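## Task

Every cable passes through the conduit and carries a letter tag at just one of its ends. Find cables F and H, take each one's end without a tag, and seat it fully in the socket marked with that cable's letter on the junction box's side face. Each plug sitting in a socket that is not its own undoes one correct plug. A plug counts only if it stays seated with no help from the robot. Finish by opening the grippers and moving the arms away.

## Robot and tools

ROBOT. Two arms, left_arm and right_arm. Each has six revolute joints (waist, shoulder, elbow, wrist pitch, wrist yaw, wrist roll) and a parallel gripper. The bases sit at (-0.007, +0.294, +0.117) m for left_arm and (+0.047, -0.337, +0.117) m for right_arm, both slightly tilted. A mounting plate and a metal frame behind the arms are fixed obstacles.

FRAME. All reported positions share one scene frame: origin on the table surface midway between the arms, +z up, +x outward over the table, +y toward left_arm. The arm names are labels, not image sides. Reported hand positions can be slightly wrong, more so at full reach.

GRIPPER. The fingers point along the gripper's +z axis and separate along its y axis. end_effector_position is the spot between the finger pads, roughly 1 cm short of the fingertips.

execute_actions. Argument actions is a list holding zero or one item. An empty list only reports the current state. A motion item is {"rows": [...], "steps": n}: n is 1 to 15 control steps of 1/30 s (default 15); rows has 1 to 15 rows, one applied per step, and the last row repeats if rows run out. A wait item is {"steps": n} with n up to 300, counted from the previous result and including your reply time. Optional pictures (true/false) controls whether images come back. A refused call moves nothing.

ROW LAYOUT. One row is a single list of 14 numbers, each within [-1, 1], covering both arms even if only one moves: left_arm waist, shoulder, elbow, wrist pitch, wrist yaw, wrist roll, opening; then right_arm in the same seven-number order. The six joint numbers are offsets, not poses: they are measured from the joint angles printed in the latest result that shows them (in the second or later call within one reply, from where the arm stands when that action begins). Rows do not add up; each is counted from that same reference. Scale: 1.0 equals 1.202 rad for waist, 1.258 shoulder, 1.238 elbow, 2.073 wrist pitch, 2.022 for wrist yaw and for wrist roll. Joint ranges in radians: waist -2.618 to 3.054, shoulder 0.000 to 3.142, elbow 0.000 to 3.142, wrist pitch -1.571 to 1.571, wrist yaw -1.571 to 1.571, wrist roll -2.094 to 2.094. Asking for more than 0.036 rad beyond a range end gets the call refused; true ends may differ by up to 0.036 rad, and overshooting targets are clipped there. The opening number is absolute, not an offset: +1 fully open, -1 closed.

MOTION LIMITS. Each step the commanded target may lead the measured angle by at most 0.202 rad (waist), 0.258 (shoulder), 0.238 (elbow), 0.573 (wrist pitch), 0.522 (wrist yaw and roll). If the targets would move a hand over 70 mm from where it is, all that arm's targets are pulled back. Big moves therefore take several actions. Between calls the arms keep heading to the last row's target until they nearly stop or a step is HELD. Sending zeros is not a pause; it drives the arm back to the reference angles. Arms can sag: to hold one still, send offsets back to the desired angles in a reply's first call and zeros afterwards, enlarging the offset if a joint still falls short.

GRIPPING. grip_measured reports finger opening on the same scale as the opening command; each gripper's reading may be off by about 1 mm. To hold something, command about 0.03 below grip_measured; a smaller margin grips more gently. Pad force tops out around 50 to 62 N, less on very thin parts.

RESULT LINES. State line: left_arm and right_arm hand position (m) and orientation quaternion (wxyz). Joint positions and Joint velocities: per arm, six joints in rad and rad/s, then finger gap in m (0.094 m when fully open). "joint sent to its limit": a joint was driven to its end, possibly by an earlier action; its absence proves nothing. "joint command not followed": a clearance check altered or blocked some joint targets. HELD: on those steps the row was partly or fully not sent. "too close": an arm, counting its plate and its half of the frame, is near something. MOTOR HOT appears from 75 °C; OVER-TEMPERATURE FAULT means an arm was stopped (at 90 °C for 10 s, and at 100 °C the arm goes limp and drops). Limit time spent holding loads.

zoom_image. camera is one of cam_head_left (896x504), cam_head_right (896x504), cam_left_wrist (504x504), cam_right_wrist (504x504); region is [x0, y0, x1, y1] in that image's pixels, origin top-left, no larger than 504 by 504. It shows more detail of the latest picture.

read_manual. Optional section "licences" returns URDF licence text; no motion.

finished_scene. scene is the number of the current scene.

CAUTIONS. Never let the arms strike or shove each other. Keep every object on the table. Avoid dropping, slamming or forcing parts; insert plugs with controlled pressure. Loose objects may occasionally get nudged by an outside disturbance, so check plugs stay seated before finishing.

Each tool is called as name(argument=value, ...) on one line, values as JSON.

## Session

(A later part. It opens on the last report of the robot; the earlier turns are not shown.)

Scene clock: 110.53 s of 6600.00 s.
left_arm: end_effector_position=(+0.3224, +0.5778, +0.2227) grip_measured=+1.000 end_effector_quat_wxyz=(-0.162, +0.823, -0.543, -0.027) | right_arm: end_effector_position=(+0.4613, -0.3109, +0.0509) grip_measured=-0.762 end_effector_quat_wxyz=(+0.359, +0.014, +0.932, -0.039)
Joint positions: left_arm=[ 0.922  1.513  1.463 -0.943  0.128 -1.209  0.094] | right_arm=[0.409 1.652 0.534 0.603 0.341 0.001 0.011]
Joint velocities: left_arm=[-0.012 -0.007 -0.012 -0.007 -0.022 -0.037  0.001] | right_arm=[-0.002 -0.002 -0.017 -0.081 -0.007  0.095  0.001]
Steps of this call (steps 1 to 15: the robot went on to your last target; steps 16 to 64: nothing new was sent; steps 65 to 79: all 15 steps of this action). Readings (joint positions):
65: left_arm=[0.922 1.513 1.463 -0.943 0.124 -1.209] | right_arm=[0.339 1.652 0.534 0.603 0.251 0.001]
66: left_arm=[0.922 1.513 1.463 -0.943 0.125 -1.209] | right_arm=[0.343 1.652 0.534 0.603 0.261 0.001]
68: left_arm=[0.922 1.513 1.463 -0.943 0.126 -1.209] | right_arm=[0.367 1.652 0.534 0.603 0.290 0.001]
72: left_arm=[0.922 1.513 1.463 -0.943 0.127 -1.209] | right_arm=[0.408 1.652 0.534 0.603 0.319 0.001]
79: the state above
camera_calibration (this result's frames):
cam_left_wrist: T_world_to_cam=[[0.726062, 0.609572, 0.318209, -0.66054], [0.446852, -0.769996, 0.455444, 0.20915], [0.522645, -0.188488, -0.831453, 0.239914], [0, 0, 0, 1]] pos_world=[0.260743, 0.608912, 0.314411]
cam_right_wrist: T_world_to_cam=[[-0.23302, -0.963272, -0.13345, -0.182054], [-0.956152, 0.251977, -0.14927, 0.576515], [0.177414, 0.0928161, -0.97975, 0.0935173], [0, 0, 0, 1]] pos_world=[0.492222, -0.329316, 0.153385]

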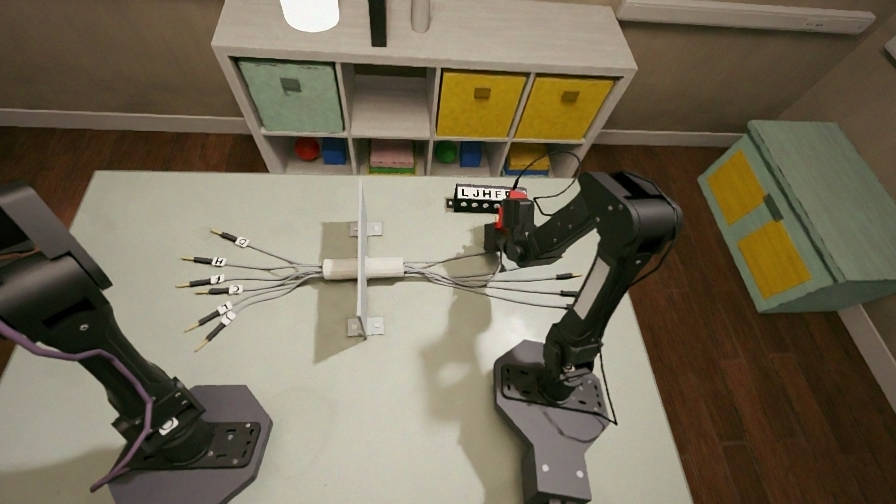

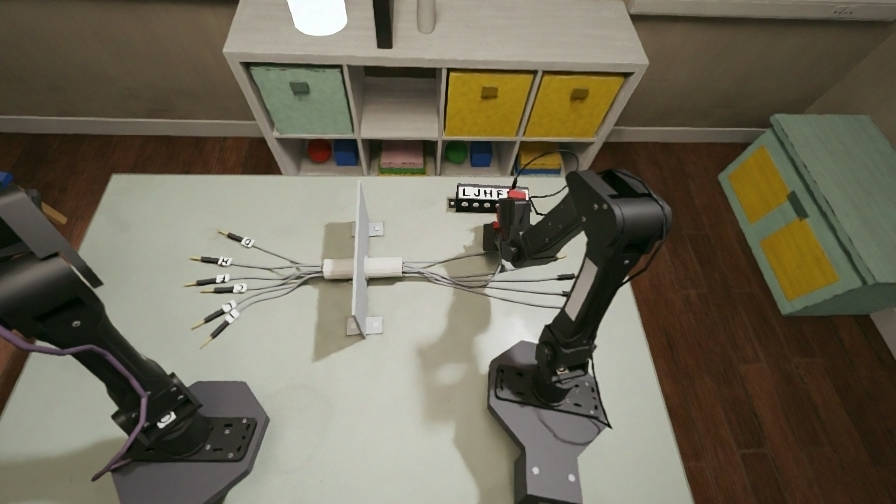

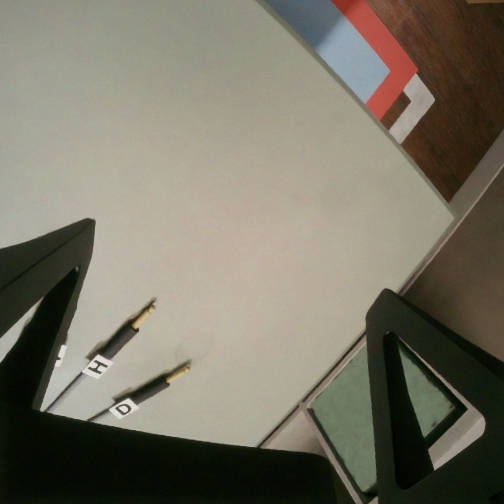

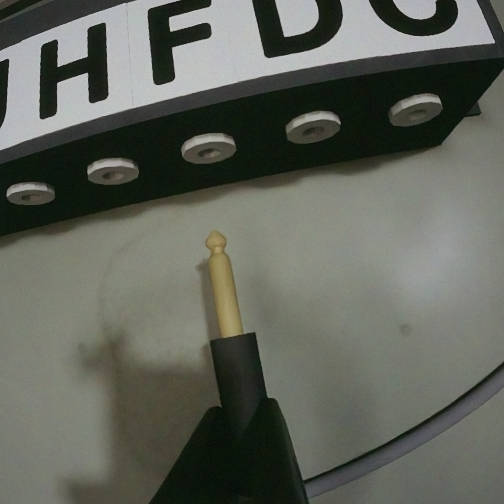

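execute_actions(actions=[{"rows":[[0,0,0,0,0,0,1,-0.012,0,0.03,0,-0.008,0,-0.8],[0,0,0,0,0,0,1,-0.018,0.006,0.04,-0.004,-0.012,0,-0.8],[0,0,0,0,0,0,1,-0.022,0.012,0.05,-0.009,-0.015,0,-0.8],[0,0,0,0,0,0,1,-0.026,0.018,0.06,-0.014,-0.018,0,-0.8],[0,0,0,0,0,0,1,-0.03,0.024,0.07,-0.019,-0.021,0,-0.8],[0,0,0,0,0,0,1,-0.033,0.03,0.08,-0.023,-0.024,0,-0.8],[0,0,0,0,0,0,1,-0.035,0.035,0.089,-0.027,-0.025,0,-0.8]],"steps":15}])

Scene clock: 113.50 s of 6600.00 s.
left_arm: end_effector_position=(+0.3228, +0.5773, +0.2226) grip_measured=+1.000 end_effector_quat_wxyz=(-0.162, +0.823, -0.544, -0.025) | right_arm: end_effector_position=(+0.4846, -0.3153, +0.0539) grip_measured=-0.762 end_effector_quat_wxyz=(+0.366, +0.022, +0.930, -0.031)
Joint positions: left_arm=[ 0.922  1.513  1.463 -0.943  0.131 -1.209  0.094] | right_arm=[0.376 1.681 0.616 0.569 0.303 0.001 0.011]
Joint velocities: left_arm=[ 0.012 -0.007 -0.002  0.066  0.022  0.081  0.001] | right_arm=[-0.007  0.007  0.012  0.051  0.022 -0.037 -0.   ]
Steps of this call (steps 1 to 15: the robot went on to your last target; steps 16 to 74: nothing new was sent; steps 75 to 89: all 15 steps of this action). Readings (joint positions):
75: left_arm=[0.922 1.513 1.463 -0.943 0.128 -1.209] | right_arm=[0.409 1.652 0.534 0.603 0.345 0.001]
76: left_arm=[0.922 1.513 1.463 -0.943 0.129 -1.209] | right_arm=[0.407 1.652 0.536 0.600 0.340 0.001]
78: left_arm=[0.922 1.513 1.463 -0.943 0.129 -1.209] | right_arm=[0.398 1.655 0.552 0.590 0.331 0.001]
82: left_arm=[0.922 1.513 1.463 -0.943 0.131 -1.209] | right_arm=[0.378 1.677 0.605 0.574 0.313 0.001]
89: the state above
camera_calibration (this result's frames):
cam_left_wrist: T_world_to_cam=[[0.725984, 0.609587, 0.318356, -0.660582], [0.445041, -0.769358, 0.458286, 0.208245], [0.524295, -0.191026, -0.829833, 0.24012], [0, 0, 0, 1]] pos_world=[0.261001, 0.608766, 0.314125]
cam_right_wrist: T_world_to_cam=[[-0.23923, -0.958304, -0.156276, -0.174657], [-0.951645, 0.263359, -0.158155, 0.60229], [0.192718, 0.110884, -0.974969, 0.0907435], [0, 0, 0, 1]] pos_world=[0.513895, -0.336055, 0.156433]

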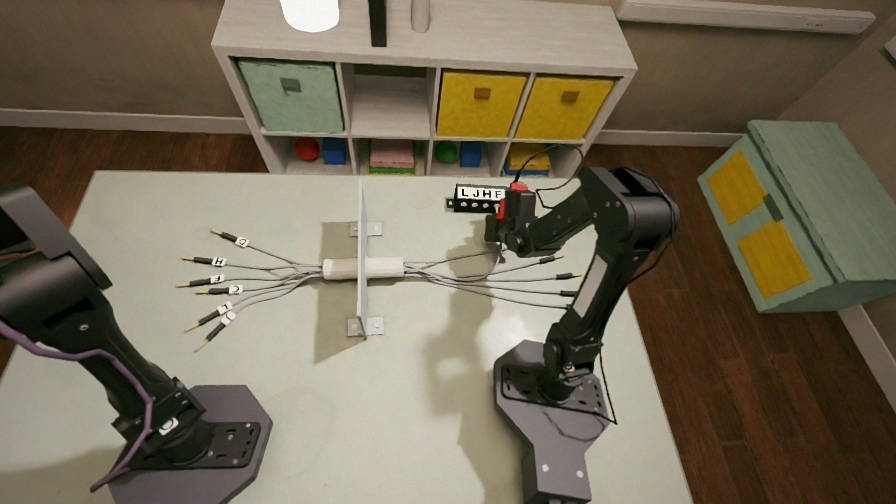

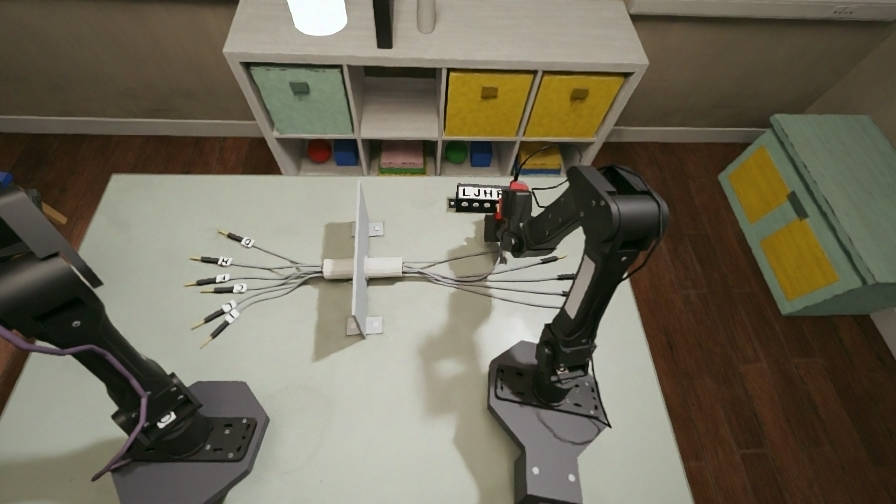

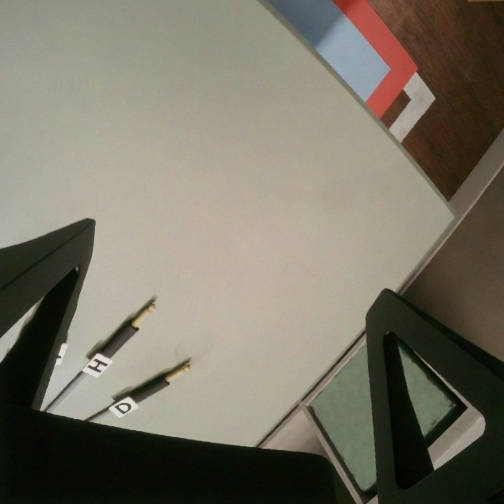

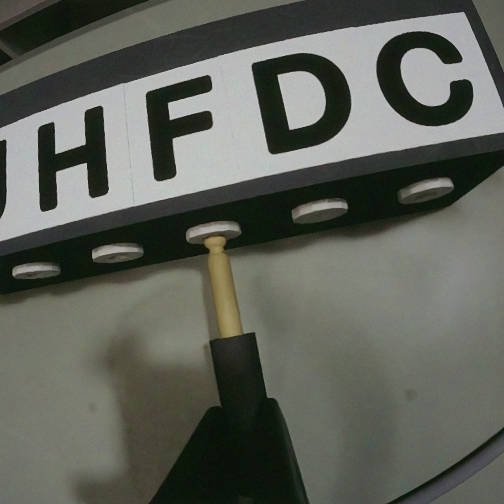

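execute_actions(actions=[])

Scene clock: 116.57 s of 6600.00 s.
left_arm: end_effector_position=(+0.3228, +0.5773, +0.2226) grip_measured=+1.000 end_effector_quat_wxyz=(-0.162, +0.823, -0.544, -0.025) | right_arm: end_effector_position=(+0.4846, -0.3153, +0.0539) grip_measured=-0.762 end_effector_quat_wxyz=(+0.366, +0.022, +0.930, -0.031)
Joint positions: left_arm=[ 0.922  1.513  1.463 -0.943  0.131 -1.209  0.094] | right_arm=[0.376 1.681 0.616 0.569 0.303 0.001 0.011]
Joint velocities: left_arm=[ 0.007 -0.007  0.022 -0.051 -0.037 -0.007  0.   ] | right_arm=[-0.007 -0.007 -0.002 -0.037 -0.066  0.007 -0.   ]
Steps of this call (steps 1 to 15: the robot went on to your last target; steps 16 to 90: nothing new was sent; then 0.07 s passed at rest). Readings (joint positions):
1: left_arm=[0.922 1.513 1.463 -0.943 0.131 -1.209] | right_arm=[0.376 1.681 0.616 0.569 0.303 0.001]
2: left_arm=[0.922 1.513 1.463 -0.943 0.131 -1.209] | right_arm=[0.376 1.681 0.616 0.569 0.303 0.001]
4: left_arm=[0.922 1.513 1.463 -0.943 0.131 -1.209] | right_arm=[0.376 1.681 0.616 0.569 0.303 0.001]
8: left_arm=[0.922 1.513 1.463 -0.943 0.131 -1.209] | right_arm=[0.376 1.681 0.616 0.569 0.303 0.001]
90: the state above
All arms were judged still, so your last target was given up. Only a new action makes them travel on or press farther. Fingers that are still opening or closing keep moving.
camera_calibration (this result's frames):
cam_left_wrist: T_world_to_cam=[[0.725975, 0.609589, 0.318373, -0.660587], [0.44484, -0.769287, 0.458601, 0.208144], [0.524478, -0.191308, -0.829653, 0.240143], [0, 0, 0, 1]] pos_world=[0.261029, 0.60875, 0.314093]
cam_right_wrist: T_world_to_cam=[[-0.23923, -0.958304, -0.156276, -0.174657], [-0.951645, 0.263359, -0.158155, 0.60229], [0.192718, 0.110884, -0.974969, 0.0907435], [0, 0, 0, 1]] pos_world=[0.513895, -0.336055, 0.156433]

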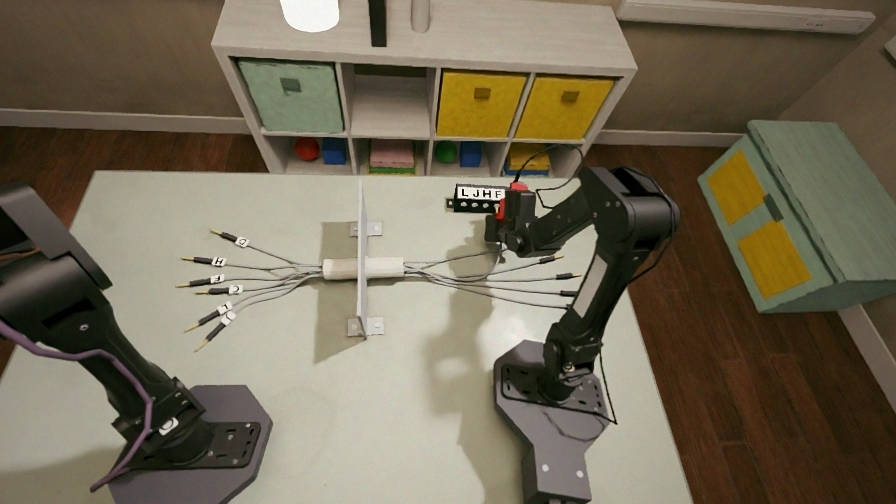

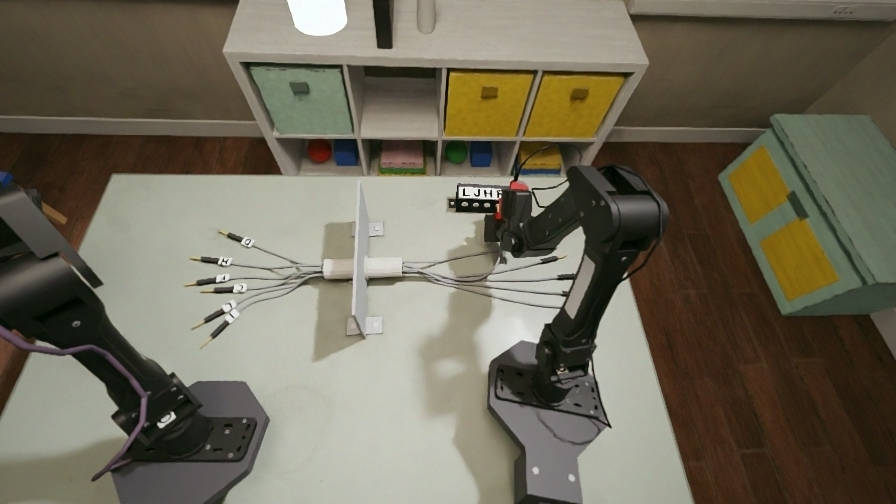

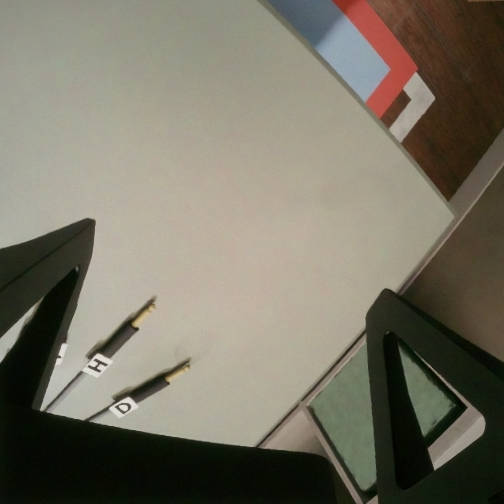

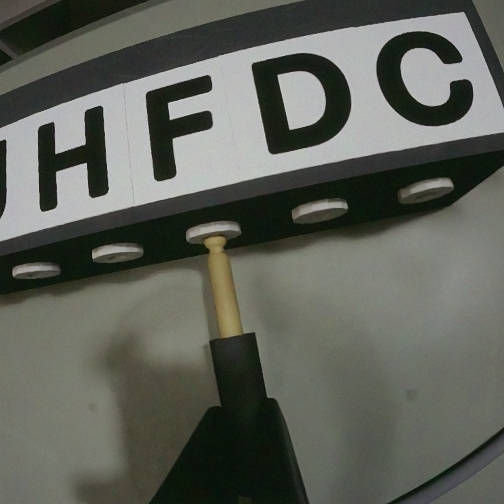

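execute_actions(actions=[{"rows":[[0,0,0,0,0,0,1,-0.005,0.006,0.015,-0.004,-0.004,0,-0.8],[0,0,0,0,0,0,1,-0.010,0.012,0.030,-0.008,-0.008,0,-0.8],[0,0,0,0,0,0,1,-0.015,0.018,0.045,-0.013,-0.011,0,-0.8],[0,0,0,0,0,0,1,-0.020,0.024,0.058,-0.017,-0.014,0,-0.8]],"steps":15}])

Scene clock: 118.20 s of 6600.00 s.
left_arm: end_effector_position=(+0.3233, +0.5769, +0.2226) grip_measured=+1.000 end_effector_quat_wxyz=(-0.162, +0.823, -0.544, -0.023) | right_arm: end_effector_position=(+0.4957, -0.3162, +0.0549) grip_measured=-0.762 end_effector_quat_wxyz=(+0.367, +0.024, +0.930, -0.026)
Joint positions: left_arm=[ 0.922  1.513  1.463 -0.943  0.135 -1.209  0.094] | right_arm=[0.363 1.697 0.659 0.547 0.283 0.001 0.011]
Joint velocities: left_arm=[-0.007 -0.007  0.017  0.037  0.022 -0.037 -0.   ] | right_arm=[-0.007 -0.017  0.012 -0.007 -0.022 -0.022 -0.   ]
Steps of this call (steps 1 to 34: nothing new was sent; steps 35 to 49: all 15 steps of this action). Readings (joint positions):
35: left_arm=[0.922 1.513 1.463 -0.943 0.132 -1.209] | right_arm=[0.376 1.681 0.616 0.569 0.303 0.001]
36: left_arm=[0.922 1.513 1.463 -0.943 0.132 -1.209] | right_arm=[0.376 1.681 0.616 0.569 0.303 0.001]
38: left_arm=[0.922 1.513 1.463 -0.943 0.133 -1.209] | right_arm=[0.373 1.683 0.626 0.559 0.300 0.001]
42: left_arm=[0.922 1.513 1.463 -0.943 0.134 -1.209] | right_arm=[0.365 1.696 0.657 0.549 0.287 0.001]
49: the state above
camera_calibration (this result's frames):
cam_left_wrist: T_world_to_cam=[[0.725897, 0.609605, 0.31852, -0.66063], [0.443023, -0.768639, 0.461437, 0.207237], [0.526121, -0.193844, -0.828023, 0.240345], [0, 0, 0, 1]] pos_world=[0.261288, 0.608603, 0.313808]
cam_right_wrist: T_world_to_cam=[[-0.237893, -0.956696, -0.16775, -0.172256], [-0.951347, 0.264327, -0.158337, 0.613356], [0.195821, 0.121921, -0.973031, 0.0914989], [0, 0, 0, 1]] pos_world=[0.524618, -0.338079, 0.157252]

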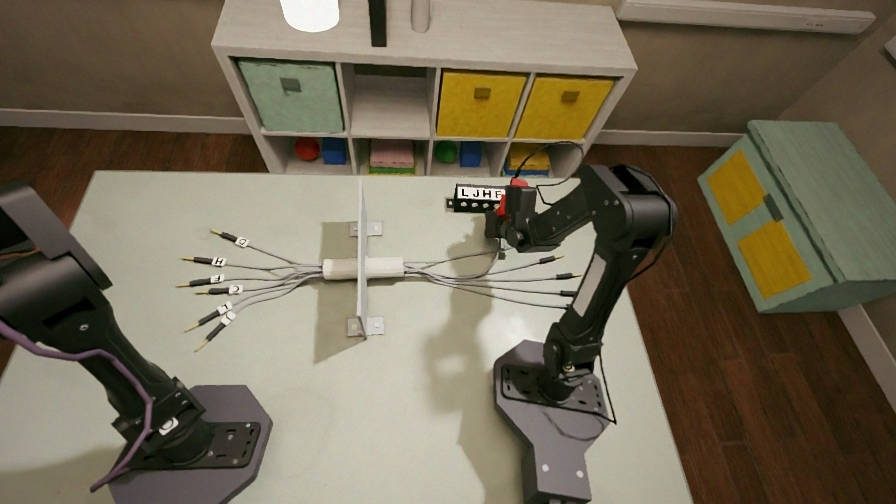

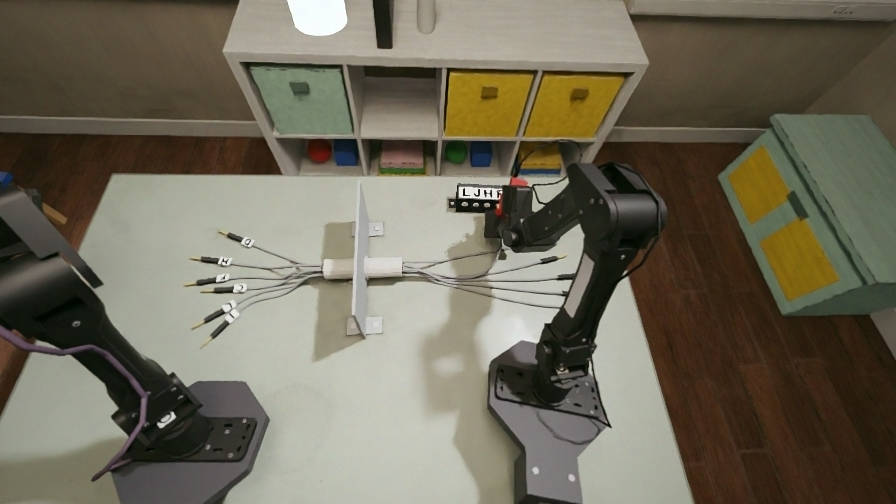

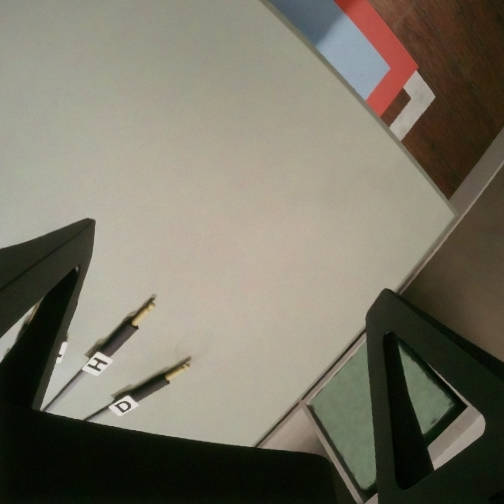

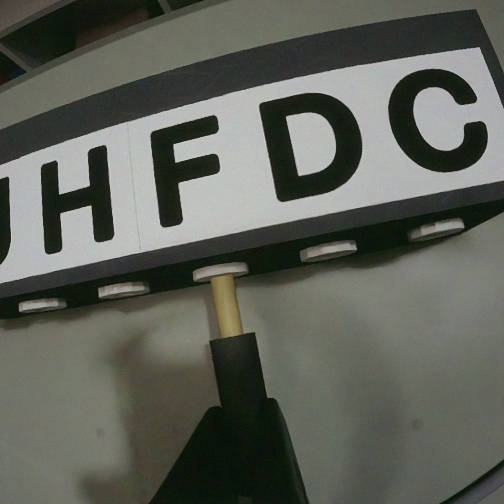

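execute_actions(actions=[{"rows":[[0,0,0,0,0,0,1,-0.005,0.008,0.015,-0.004,-0.004,0,-0.8],[0,0,0,0,0,0,1,-0.010,0.016,0.030,-0.008,-0.008,0,-0.8],[0,0,0,0,0,0,1,-0.014,0.024,0.045,-0.012,-0.011,0,-0.8],[0,0,0,0,0,0,1,-0.018,0.032,0.058,-0.016,-0.014,0,-0.8],[0,0,0,0,0,0,1,-0.022,0.040,0.072,-0.020,-0.017,0,-0.8],[0,0,0,0,0,0,1,-0.026,0.047,0.085,-0.023,-0.020,0,-0.8],[0,0,0,0,0,0,1,-0.030,0.054,0.097,-0.026,-0.023,0,-0.8]],"steps":15}])

Scene clock: 119.53 s of 6600.00 s.
left_arm: end_effector_position=(+0.3236, +0.5765, +0.2225) grip_measured=+1.000 end_effector_quat_wxyz=(-0.161, +0.823, -0.544, -0.022) | right_arm: end_effector_position=(+0.5127, -0.3172, +0.0531) grip_measured=-0.762 end_effector_quat_wxyz=(+0.365, +0.026, +0.930, -0.021)
Joint positions: left_arm=[ 0.922  1.513  1.463 -0.943  0.138 -1.209  0.094] | right_arm=[0.347 1.735 0.733 0.509 0.26  0.002 0.011]
Joint velocities: left_arm=[-0.007 -0.012  0.002 -0.037  0.022 -0.037 -0.   ] | right_arm=[-0.012 -0.017 -0.007  0.037 -0.037  0.022 -0.   ]
Steps of this call (steps 1 to 15: the robot went on to your last target; steps 16 to 25: nothing new was sent; steps 26 to 40: all 15 steps of this action). Readings (joint positions):
26: left_arm=[0.922 1.513 1.463 -0.943 0.135 -1.209] | right_arm=[0.363 1.697 0.659 0.547 0.283 0.001]
27: left_arm=[0.922 1.513 1.463 -0.943 0.136 -1.209] | right_arm=[0.363 1.697 0.659 0.547 0.283 0.001]
29: left_arm=[0.922 1.513 1.463 -0.943 0.137 -1.209] | right_arm=[0.360 1.704 0.671 0.540 0.279 0.001]
33: left_arm=[0.922 1.513 1.463 -0.943 0.137 -1.209] | right_arm=[0.347 1.735 0.730 0.517 0.261 0.002]
40: the state above
camera_calibration (this result's frames):
cam_left_wrist: T_world_to_cam=[[0.725828, 0.609619, 0.318651, -0.660668], [0.441404, -0.768056, 0.463952, 0.206431], [0.527576, -0.196096, -0.826565, 0.240522], [0, 0, 0, 1]] pos_world=[0.261518, 0.608471, 0.313555]
cam_right_wrist: T_world_to_cam=[[-0.237925, -0.954807, -0.178146, -0.168322], [-0.951991, 0.265618, -0.152186, 0.629967], [0.192627, 0.133385, -0.972164, 0.09181], [0, 0, 0, 1]] pos_world=[0.54199, -0.340292, 0.155141]

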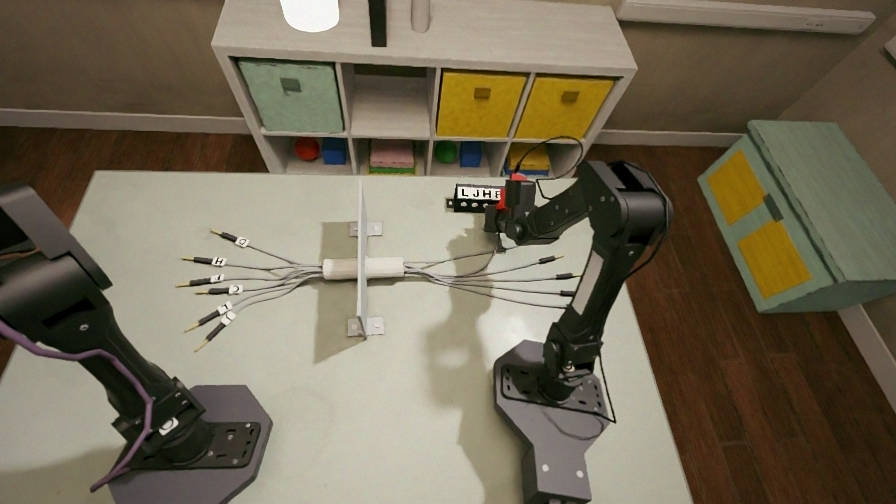

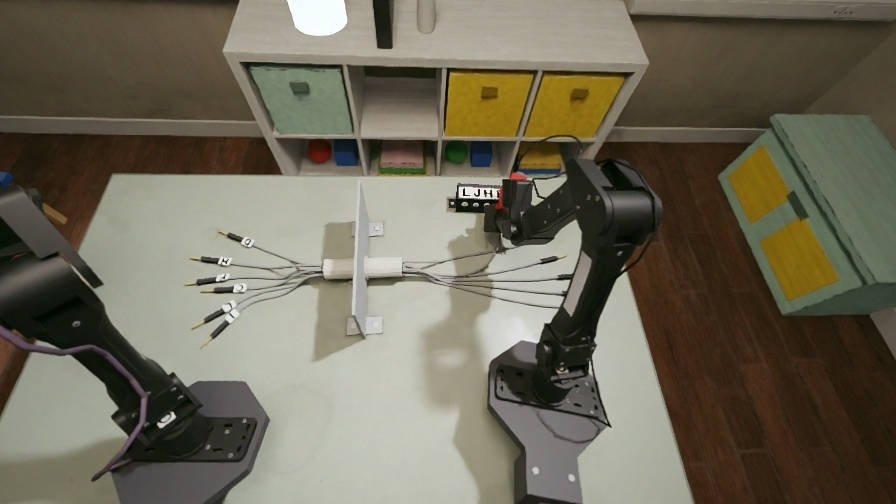

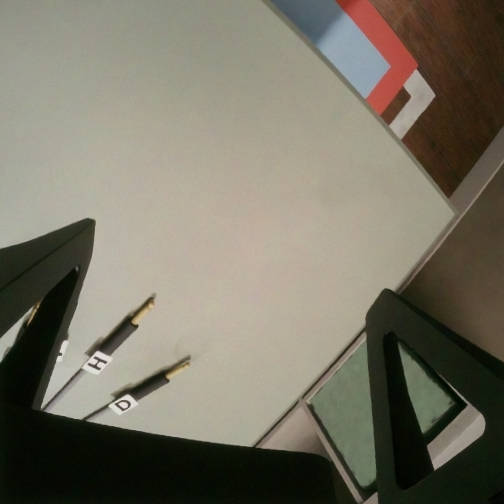

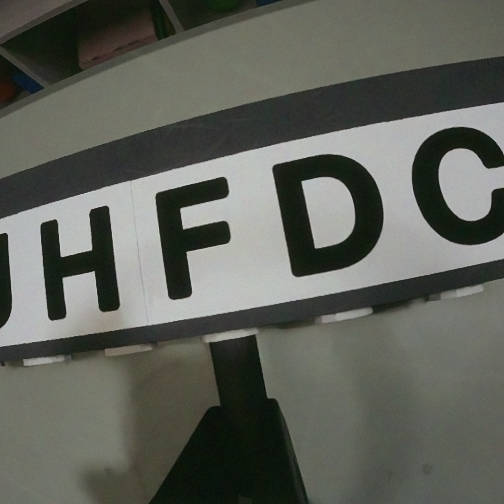

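execute_actions(actions=[{"rows":[[0,0,0,0,0,0,1,-0.006,0.010,0.020,-0.005,-0.005,0,-0.8],[0,0,0,0,0,0,1,-0.012,0.022,0.045,-0.011,-0.009,0,-0.8]],"steps":12}])

Scene clock: 120.33 s of 6600.00 s.
left_arm: end_effector_position=(+0.3241, +0.5761, +0.2224) grip_measured=+1.000 end_effector_quat_wxyz=(-0.161, +0.823, -0.544, -0.020) | right_arm: end_effector_position=(+0.5127, -0.3173, +0.0528) grip_measured=-0.762 end_effector_quat_wxyz=(+0.363, +0.026, +0.931, -0.021)
Joint positions: left_arm=[ 0.922  1.513  1.463 -0.943  0.141 -1.209  0.094] | right_arm=[0.347 1.735 0.737 0.5   0.261 0.003 0.011]
Joint velocities: left_arm=[ 0.007  0.007  0.002 -0.051  0.022 -0.066  0.001] | right_arm=[ 0.027 -0.002 -0.007 -0.066 -0.022  0.022  0.   ]
Steps of this call (steps 1 to 12: the robot went on to your last target; steps 13 to 24: all 12 steps of this action). Readings (joint positions):
13: left_arm=[0.922 1.513 1.463 -0.943 0.139 -1.209] | right_arm=[0.347 1.735 0.733 0.509 0.260 0.002]
14: left_arm=[0.922 1.513 1.463 -0.943 0.139 -1.209] | right_arm=[0.347 1.735 0.734 0.508 0.260 0.002]
16: left_arm=[0.922 1.513 1.463 -0.943 0.140 -1.209] | right_arm=[0.347 1.735 0.736 0.502 0.261 0.003]
20: left_arm=[0.922 1.513 1.463 -0.943 0.141 -1.209] | right_arm=[0.347 1.735 0.737 0.500 0.261 0.003]
24: the state above
camera_calibration (this result's frames):
cam_left_wrist: T_world_to_cam=[[0.725749, 0.609636, 0.318798, -0.66071], [0.439577, -0.767392, 0.466777, 0.205523], [0.529207, -0.198627, -0.824916, 0.240718], [0, 0, 0, 1]] pos_world=[0.261777, 0.608322, 0.313272]
cam_right_wrist: T_world_to_cam=[[-0.239283, -0.954768, -0.176529, -0.167841], [-0.952646, 0.265995, -0.147353, 0.630105], [0.187644, 0.132911, -0.973203, 0.0939144], [0, 0, 0, 1]] pos_world=[0.542483, -0.340337, 0.154617]

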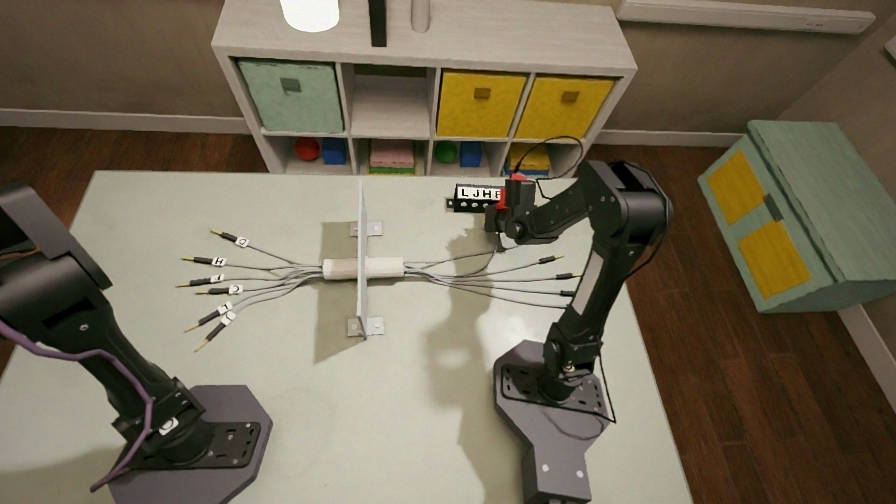

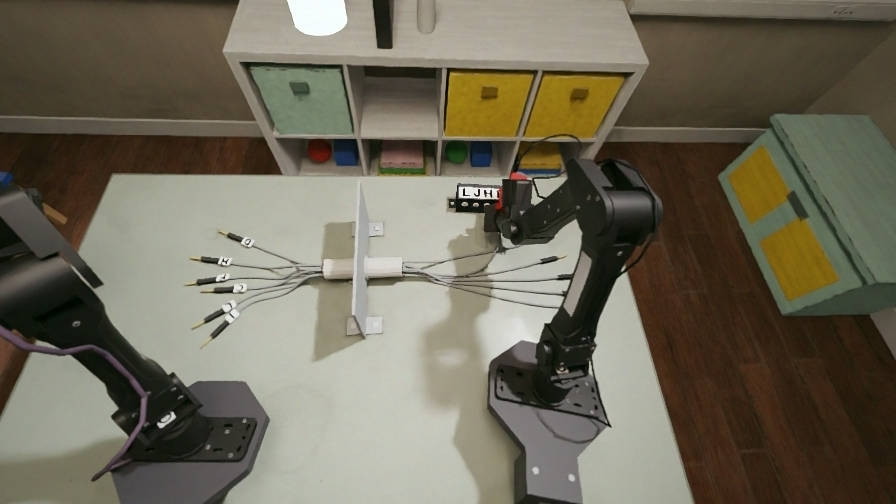

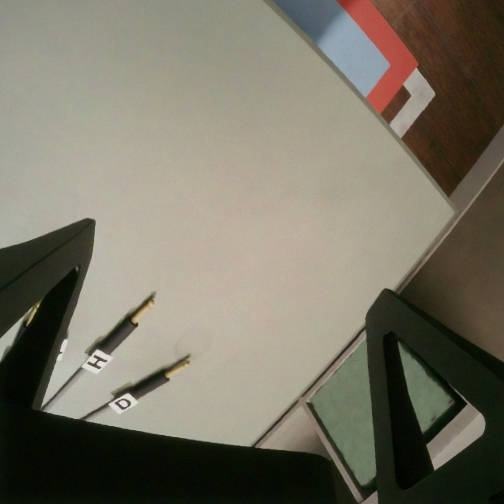

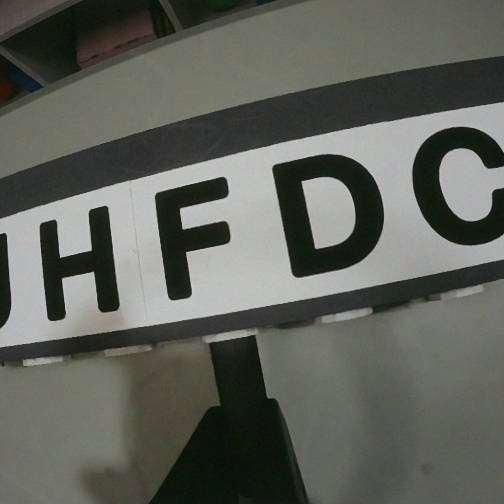

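execute_actions(actions=[{"rows":[[0,0,0,0,0,0,1,0,0,0,0,0,0,-0.6],[0,0,0,0,0,0,1,0,0,0,0,0,0,-0.4],[0,0,0,0,0,0,1,0,0,0,0,0,0,-0.4],[0,0,0,0,0,0,1,0,0,0,0,0,0,-0.4],[0,0,0,0,0,0,1,0,0,0,0,0,0,-0.4],[0,0,0,0,0,0,1,0,-0.02,-0.01,0,0,0,-0.4],[0,0,0,0,0,0,1,0.005,-0.04,-0.025,0.005,0.005,0,-0.4],[0,0,0,0,0,0,1,0.01,-0.06,-0.04,0.01,0.01,0,-0.4],[0,0,0,0,0,0,1,0.015,-0.08,-0.06,0.015,0.015,0,-0.4],[0,0,0,0,0,0,1,0.02,-0.10,-0.08,0.02,0.02,0,-0.4],[0,0,0,0,0,0,1,0.025,-0.115,-0.10,0.025,0.02,0,-0.4]],"steps":15}])

Scene clock: 122.00 s of 6600.00 s.
left_arm: end_effector_position=(+0.3245, +0.5756, +0.2224) grip_measured=+1.000 end_effector_quat_wxyz=(-0.161, +0.823, -0.545, -0.019) | right_arm: end_effector_position=(+0.4927, -0.3218, +0.0734) grip_measured=-0.403 end_effector_quat_wxyz=(+0.379, +0.030, +0.924, -0.027)
Joint positions: left_arm=[ 0.922  1.513  1.463 -0.943  0.145 -1.209  0.094] | right_arm=[0.36  1.617 0.63  0.523 0.287 0.003 0.028]
Joint velocities: left_arm=[ 0.002  0.002  0.007 -0.022 -0.066 -0.037  0.001] | right_arm=[ 0.046 -0.032 -0.002  0.11   0.007  0.022  0.   ]
Steps of this call (steps 1 to 15: the robot went on to your last target; steps 16 to 35: nothing new was sent; steps 36 to 50: all 15 steps of this action). Readings (joint positions):
36: left_arm=[0.922 1.513 1.463 -0.943 0.142 -1.209] | right_arm=[0.347 1.734 0.737 0.500 0.261 0.003]
37: left_arm=[0.922 1.513 1.463 -0.943 0.142 -1.209] | right_arm=[0.347 1.734 0.737 0.500 0.261 0.003]
39: left_arm=[0.922 1.513 1.463 -0.943 0.143 -1.209] | right_arm=[0.347 1.734 0.737 0.499 0.261 0.003]
43: left_arm=[0.922 1.513 1.463 -0.943 0.144 -1.209] | right_arm=[0.347 1.726 0.729 0.500 0.262 0.003]
50: the state above
camera_calibration (this result's frames):
cam_left_wrist: T_world_to_cam=[[0.72567, 0.609653, 0.318944, -0.660753], [0.437744, -0.76672, 0.469597, 0.204614], [0.530832, -0.201156, -0.823258, 0.240911], [0, 0, 0, 1]] pos_world=[0.262037, 0.608173, 0.31299]
cam_right_wrist: T_world_to_cam=[[-0.243946, -0.953833, -0.175193, -0.170786], [-0.94384, 0.275023, -0.183108, 0.616548], [0.222836, 0.120686, -0.967357, 0.0966515], [0, 0, 0, 1]] pos_world=[0.518722, -0.34413, 0.176471]

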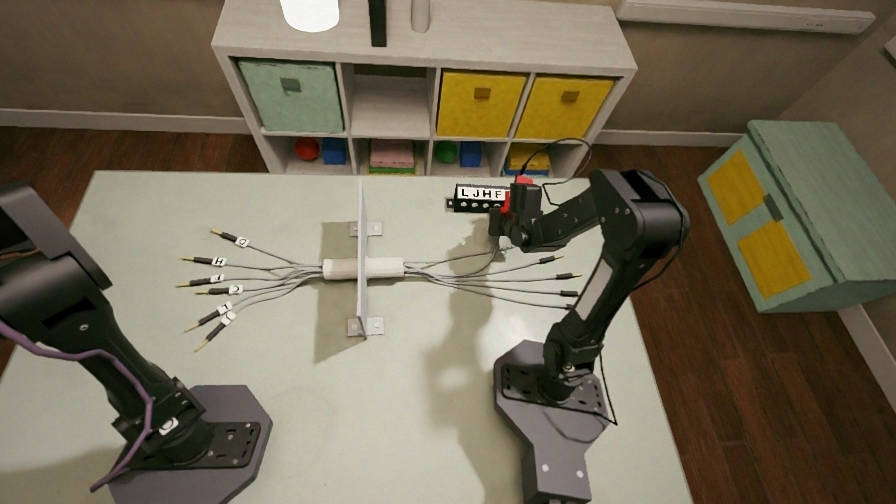

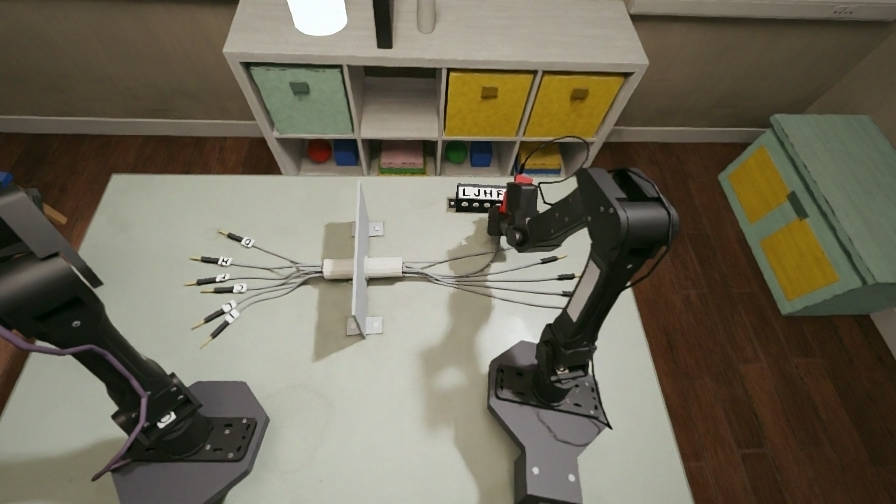

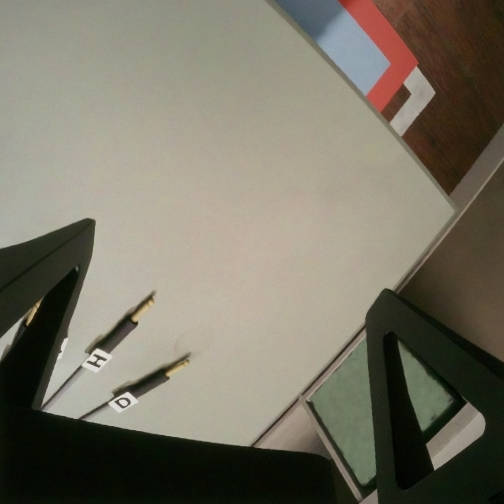

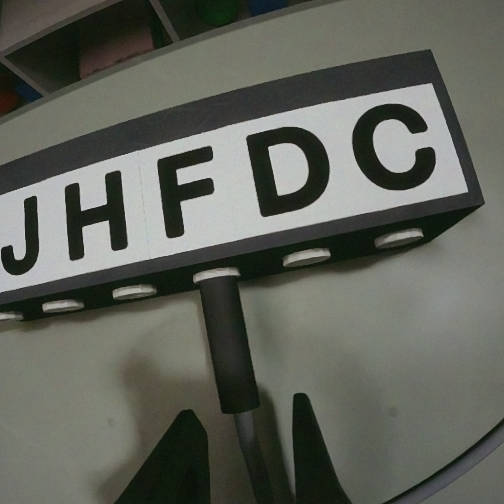

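execute_actions(actions=[{"rows":[[0,0,0,0,0,0,1,-0.01,-0.02,0.05,0,0.03,0.05,-0.4],[0,0,0,0,0,0,1,-0.02,-0.04,0.10,-0.02,0.06,0.12,-0.4],[0,0,0,0,0,0,1,-0.03,-0.04,0.15,-0.05,0.10,0.2,-0.4],[0,0,0,0,0,0,1,-0.04,-0.04,0.20,-0.09,0.14,0.28,-0.4],[0,0,0,0,0,0,1,-0.04,-0.04,0.25,-0.13,0.18,0.36,-0.4],[0,0,0,0,0,0,1,-0.04,-0.03,0.25,-0.18,0.22,0.44,-0.4],[0,0,0,0,0,0,1,-0.04,-0.01,0.25,-0.23,0.26,0.52,-0.4],[0,0,0,0,0,0,1,-0.04,0.01,0.25,-0.28,0.29,0.6,-0.4],[0,0,0,0,0,0,1,-0.04,0.03,0.25,-0.33,0.31,0.68,-0.4],[0,0,0,0,0,0,1,-0.04,0.05,0.25,-0.38,0.31,0.75,-0.4],[0,0,0,0,0,0,1,-0.04,0.07,0.25,-0.42,0.31,0.785,-0.4],[0,0,0,0,0,0,1,-0.04,0.09,0.25,-0.45,0.31,0.785,-0.4]],"steps":15}])

execute_actions(actions=[{"steps":15}])

Scene clock: 128.63 s of 6600.00 s.
left_arm: end_effector_position=(+0.3249, +0.5752, +0.2223) grip_measured=+1.000 end_effector_quat_wxyz=(-0.160, +0.823, -0.545, -0.017) | right_arm: end_effector_position=(+0.4603, -0.4240, +0.0726) grip_measured=-0.403 end_effector_quat_wxyz=(+0.306, +0.538, +0.766, -0.173)
Joint positions: left_arm=[ 0.922  1.513  1.463 -0.943  0.148 -1.209  0.094] | right_arm=[ 0.318  1.697  0.942 -0.155  0.817  1.144  0.028]
Joint velocities: left_arm=[-0.007 -0.012  0.027 -0.007  0.007  0.007 -0.   ] | right_arm=[-0.002  0.676 -0.002 -1.839  0.462  2.791  0.   ]
Steps of this call (steps 1 to 30: the robot went on to your last target; steps 31 to 90: nothing new was sent; then 3.13 s passed at rest; steps 91 to 105: all 15 steps of this action). Readings (joint positions):
91: left_arm=[0.922 1.513 1.463 -0.943 0.145 -1.209] | right_arm=[0.361 1.617 0.633 0.531 0.299 0.016]
92: left_arm=[0.922 1.513 1.463 -0.943 0.145 -1.209] | right_arm=[0.361 1.617 0.648 0.514 0.313 0.051]
94: left_arm=[0.922 1.513 1.463 -0.943 0.147 -1.209] | right_arm=[0.351 1.617 0.718 0.452 0.370 0.178]
98: left_arm=[0.922 1.513 1.463 -0.943 0.147 -1.209] | right_arm=[0.326 1.617 0.908 0.280 0.588 0.545]
105: the state above
camera_calibration (this result's frames):
cam_left_wrist: T_world_to_cam=[[0.7256, 0.609669, 0.319075, -0.660791], [0.43611, -0.766115, 0.472098, 0.203806], [0.532271, -0.203402, -0.821776, 0.24108], [0, 0, 0, 1]] pos_world=[0.262268, 0.608039, 0.312739]
cam_right_wrist: T_world_to_cam=[[-0.952054, -0.172002, -0.252999, 0.386789], [-0.150685, 0.983358, -0.101499, 0.543163], [0.266246, -0.0585094, -0.962128, 0.0190777], [0, 0, 0, 1]] pos_world=[0.445011, -0.466479, 0.171343]

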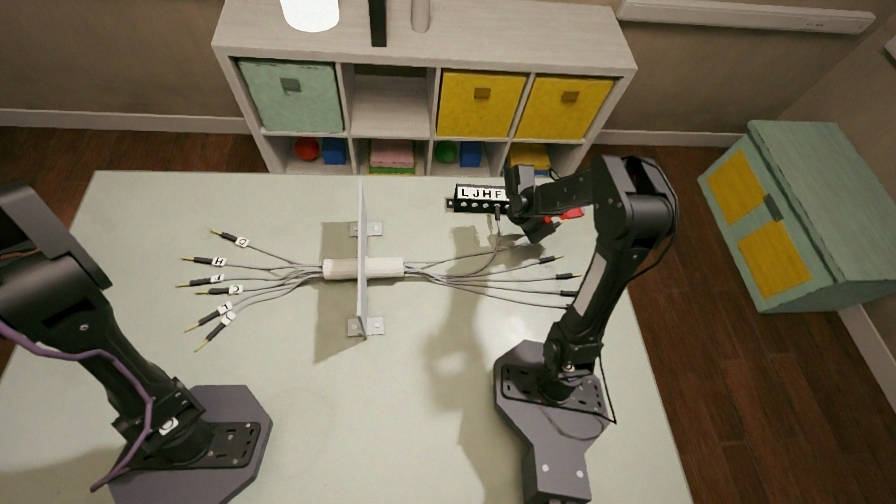

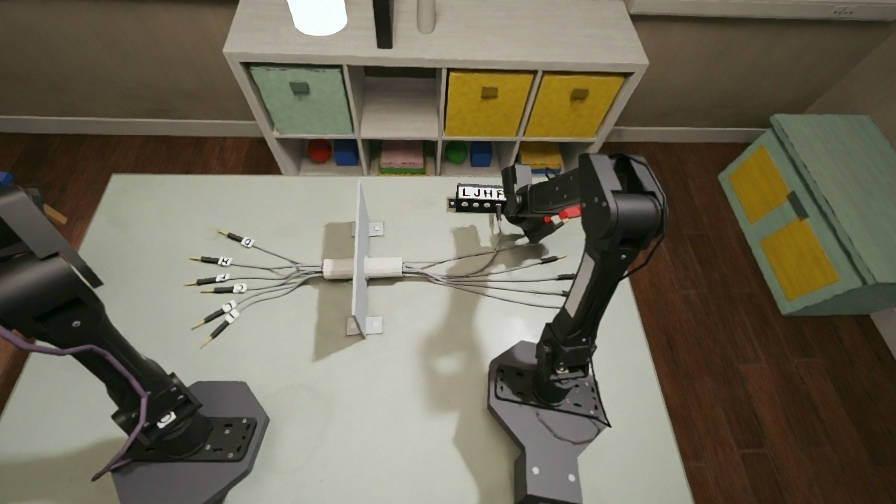

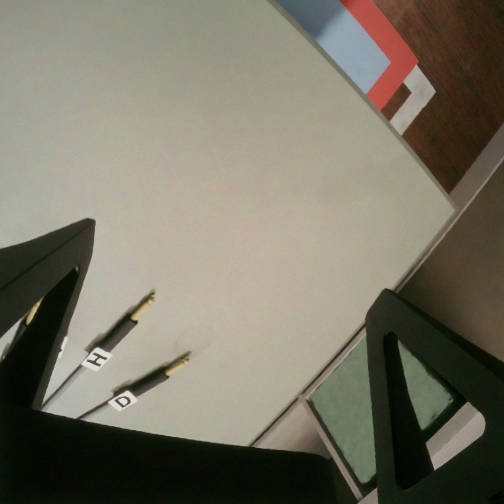

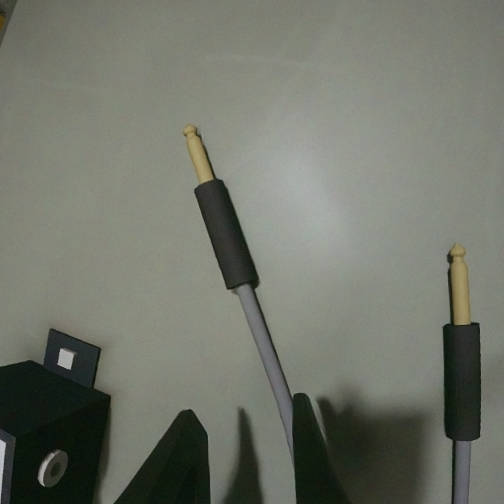

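Scene clock: 129.13 s of 6600.00 s.
left_arm: end_effector_position=(+0.3249, +0.5752, +0.2223) grip_measured=+1.000 end_effector_quat_wxyz=(-0.160, +0.823, -0.545, -0.017) | right_arm: end_effector_position=(+0.4103, -0.4345, +0.0574) grip_measured=-0.403 end_effector_quat_wxyz=(+0.281, +0.641, +0.680, -0.220)
Joint positions: left_arm=[ 0.922  1.513  1.463 -0.943  0.148 -1.209  0.094] | right_arm=[ 0.318  1.743  0.942 -0.386  0.888  1.567  0.028]
Joint velocities: left_arm=[ 0.002 -0.022 -0.002 -0.007 -0.022 -0.022 -0.001] | right_arm=[ 0.012  0.012 -0.007 -0.081  0.066  0.081 -0.001]
Steps of this call (steps 1 to 15: the robot went on to your last target). Readings (joint positions):
1: left_arm=[0.922 1.513 1.463 -0.943 0.148 -1.209] | right_arm=[0.318 1.718 0.942 -0.210 0.830 1.231]
2: left_arm=[0.922 1.513 1.463 -0.943 0.148 -1.209] | right_arm=[0.318 1.733 0.942 -0.255 0.840 1.302]
4: left_arm=[0.922 1.513 1.463 -0.943 0.148 -1.209] | right_arm=[0.318 1.743 0.942 -0.316 0.855 1.404]
8: left_arm=[0.922 1.513 1.463 -0.943 0.148 -1.209] | right_arm=[0.318 1.743 0.942 -0.364 0.876 1.510]
15: the state above
camera_calibration (this result's frames):
cam_left_wrist: T_world_to_cam=[[0.7256, 0.609669, 0.319075, -0.660791], [0.43611, -0.766115, 0.472098, 0.203806], [0.532271, -0.203402, -0.821776, 0.24108], [0, 0, 0, 1]] pos_world=[0.262268, 0.608039, 0.312739]
cam_right_wrist: T_world_to_cam=[[-0.962623, 0.102998, -0.250497, 0.457243], [0.135112, 0.984187, -0.114544, 0.42825], [0.234738, -0.144108, -0.961317, -0.0072031], [0, 0, 0, 1]] pos_world=[0.383981, -0.469611, 0.156667]

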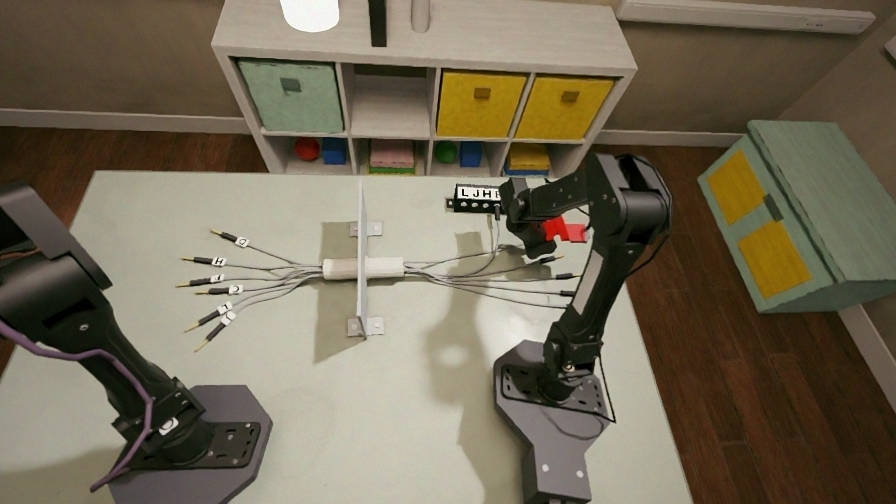

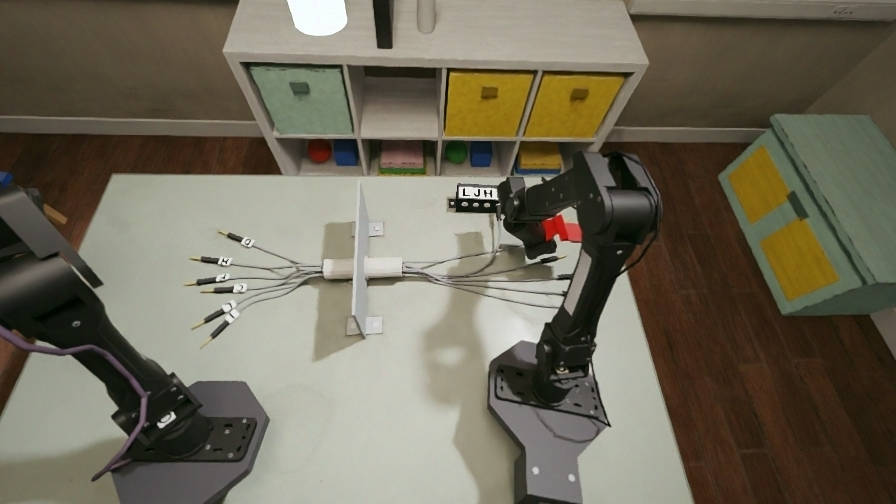

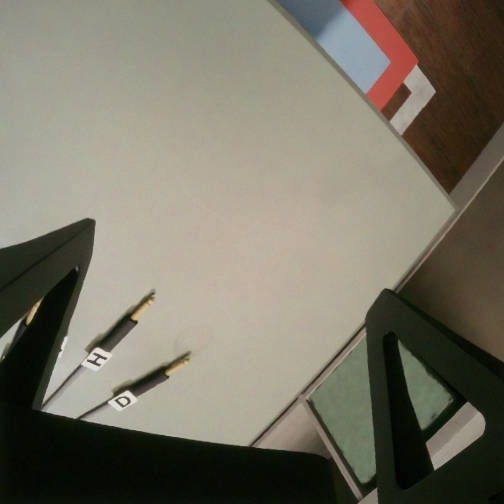

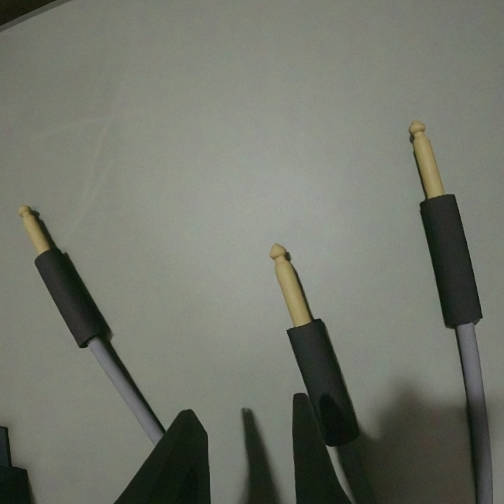

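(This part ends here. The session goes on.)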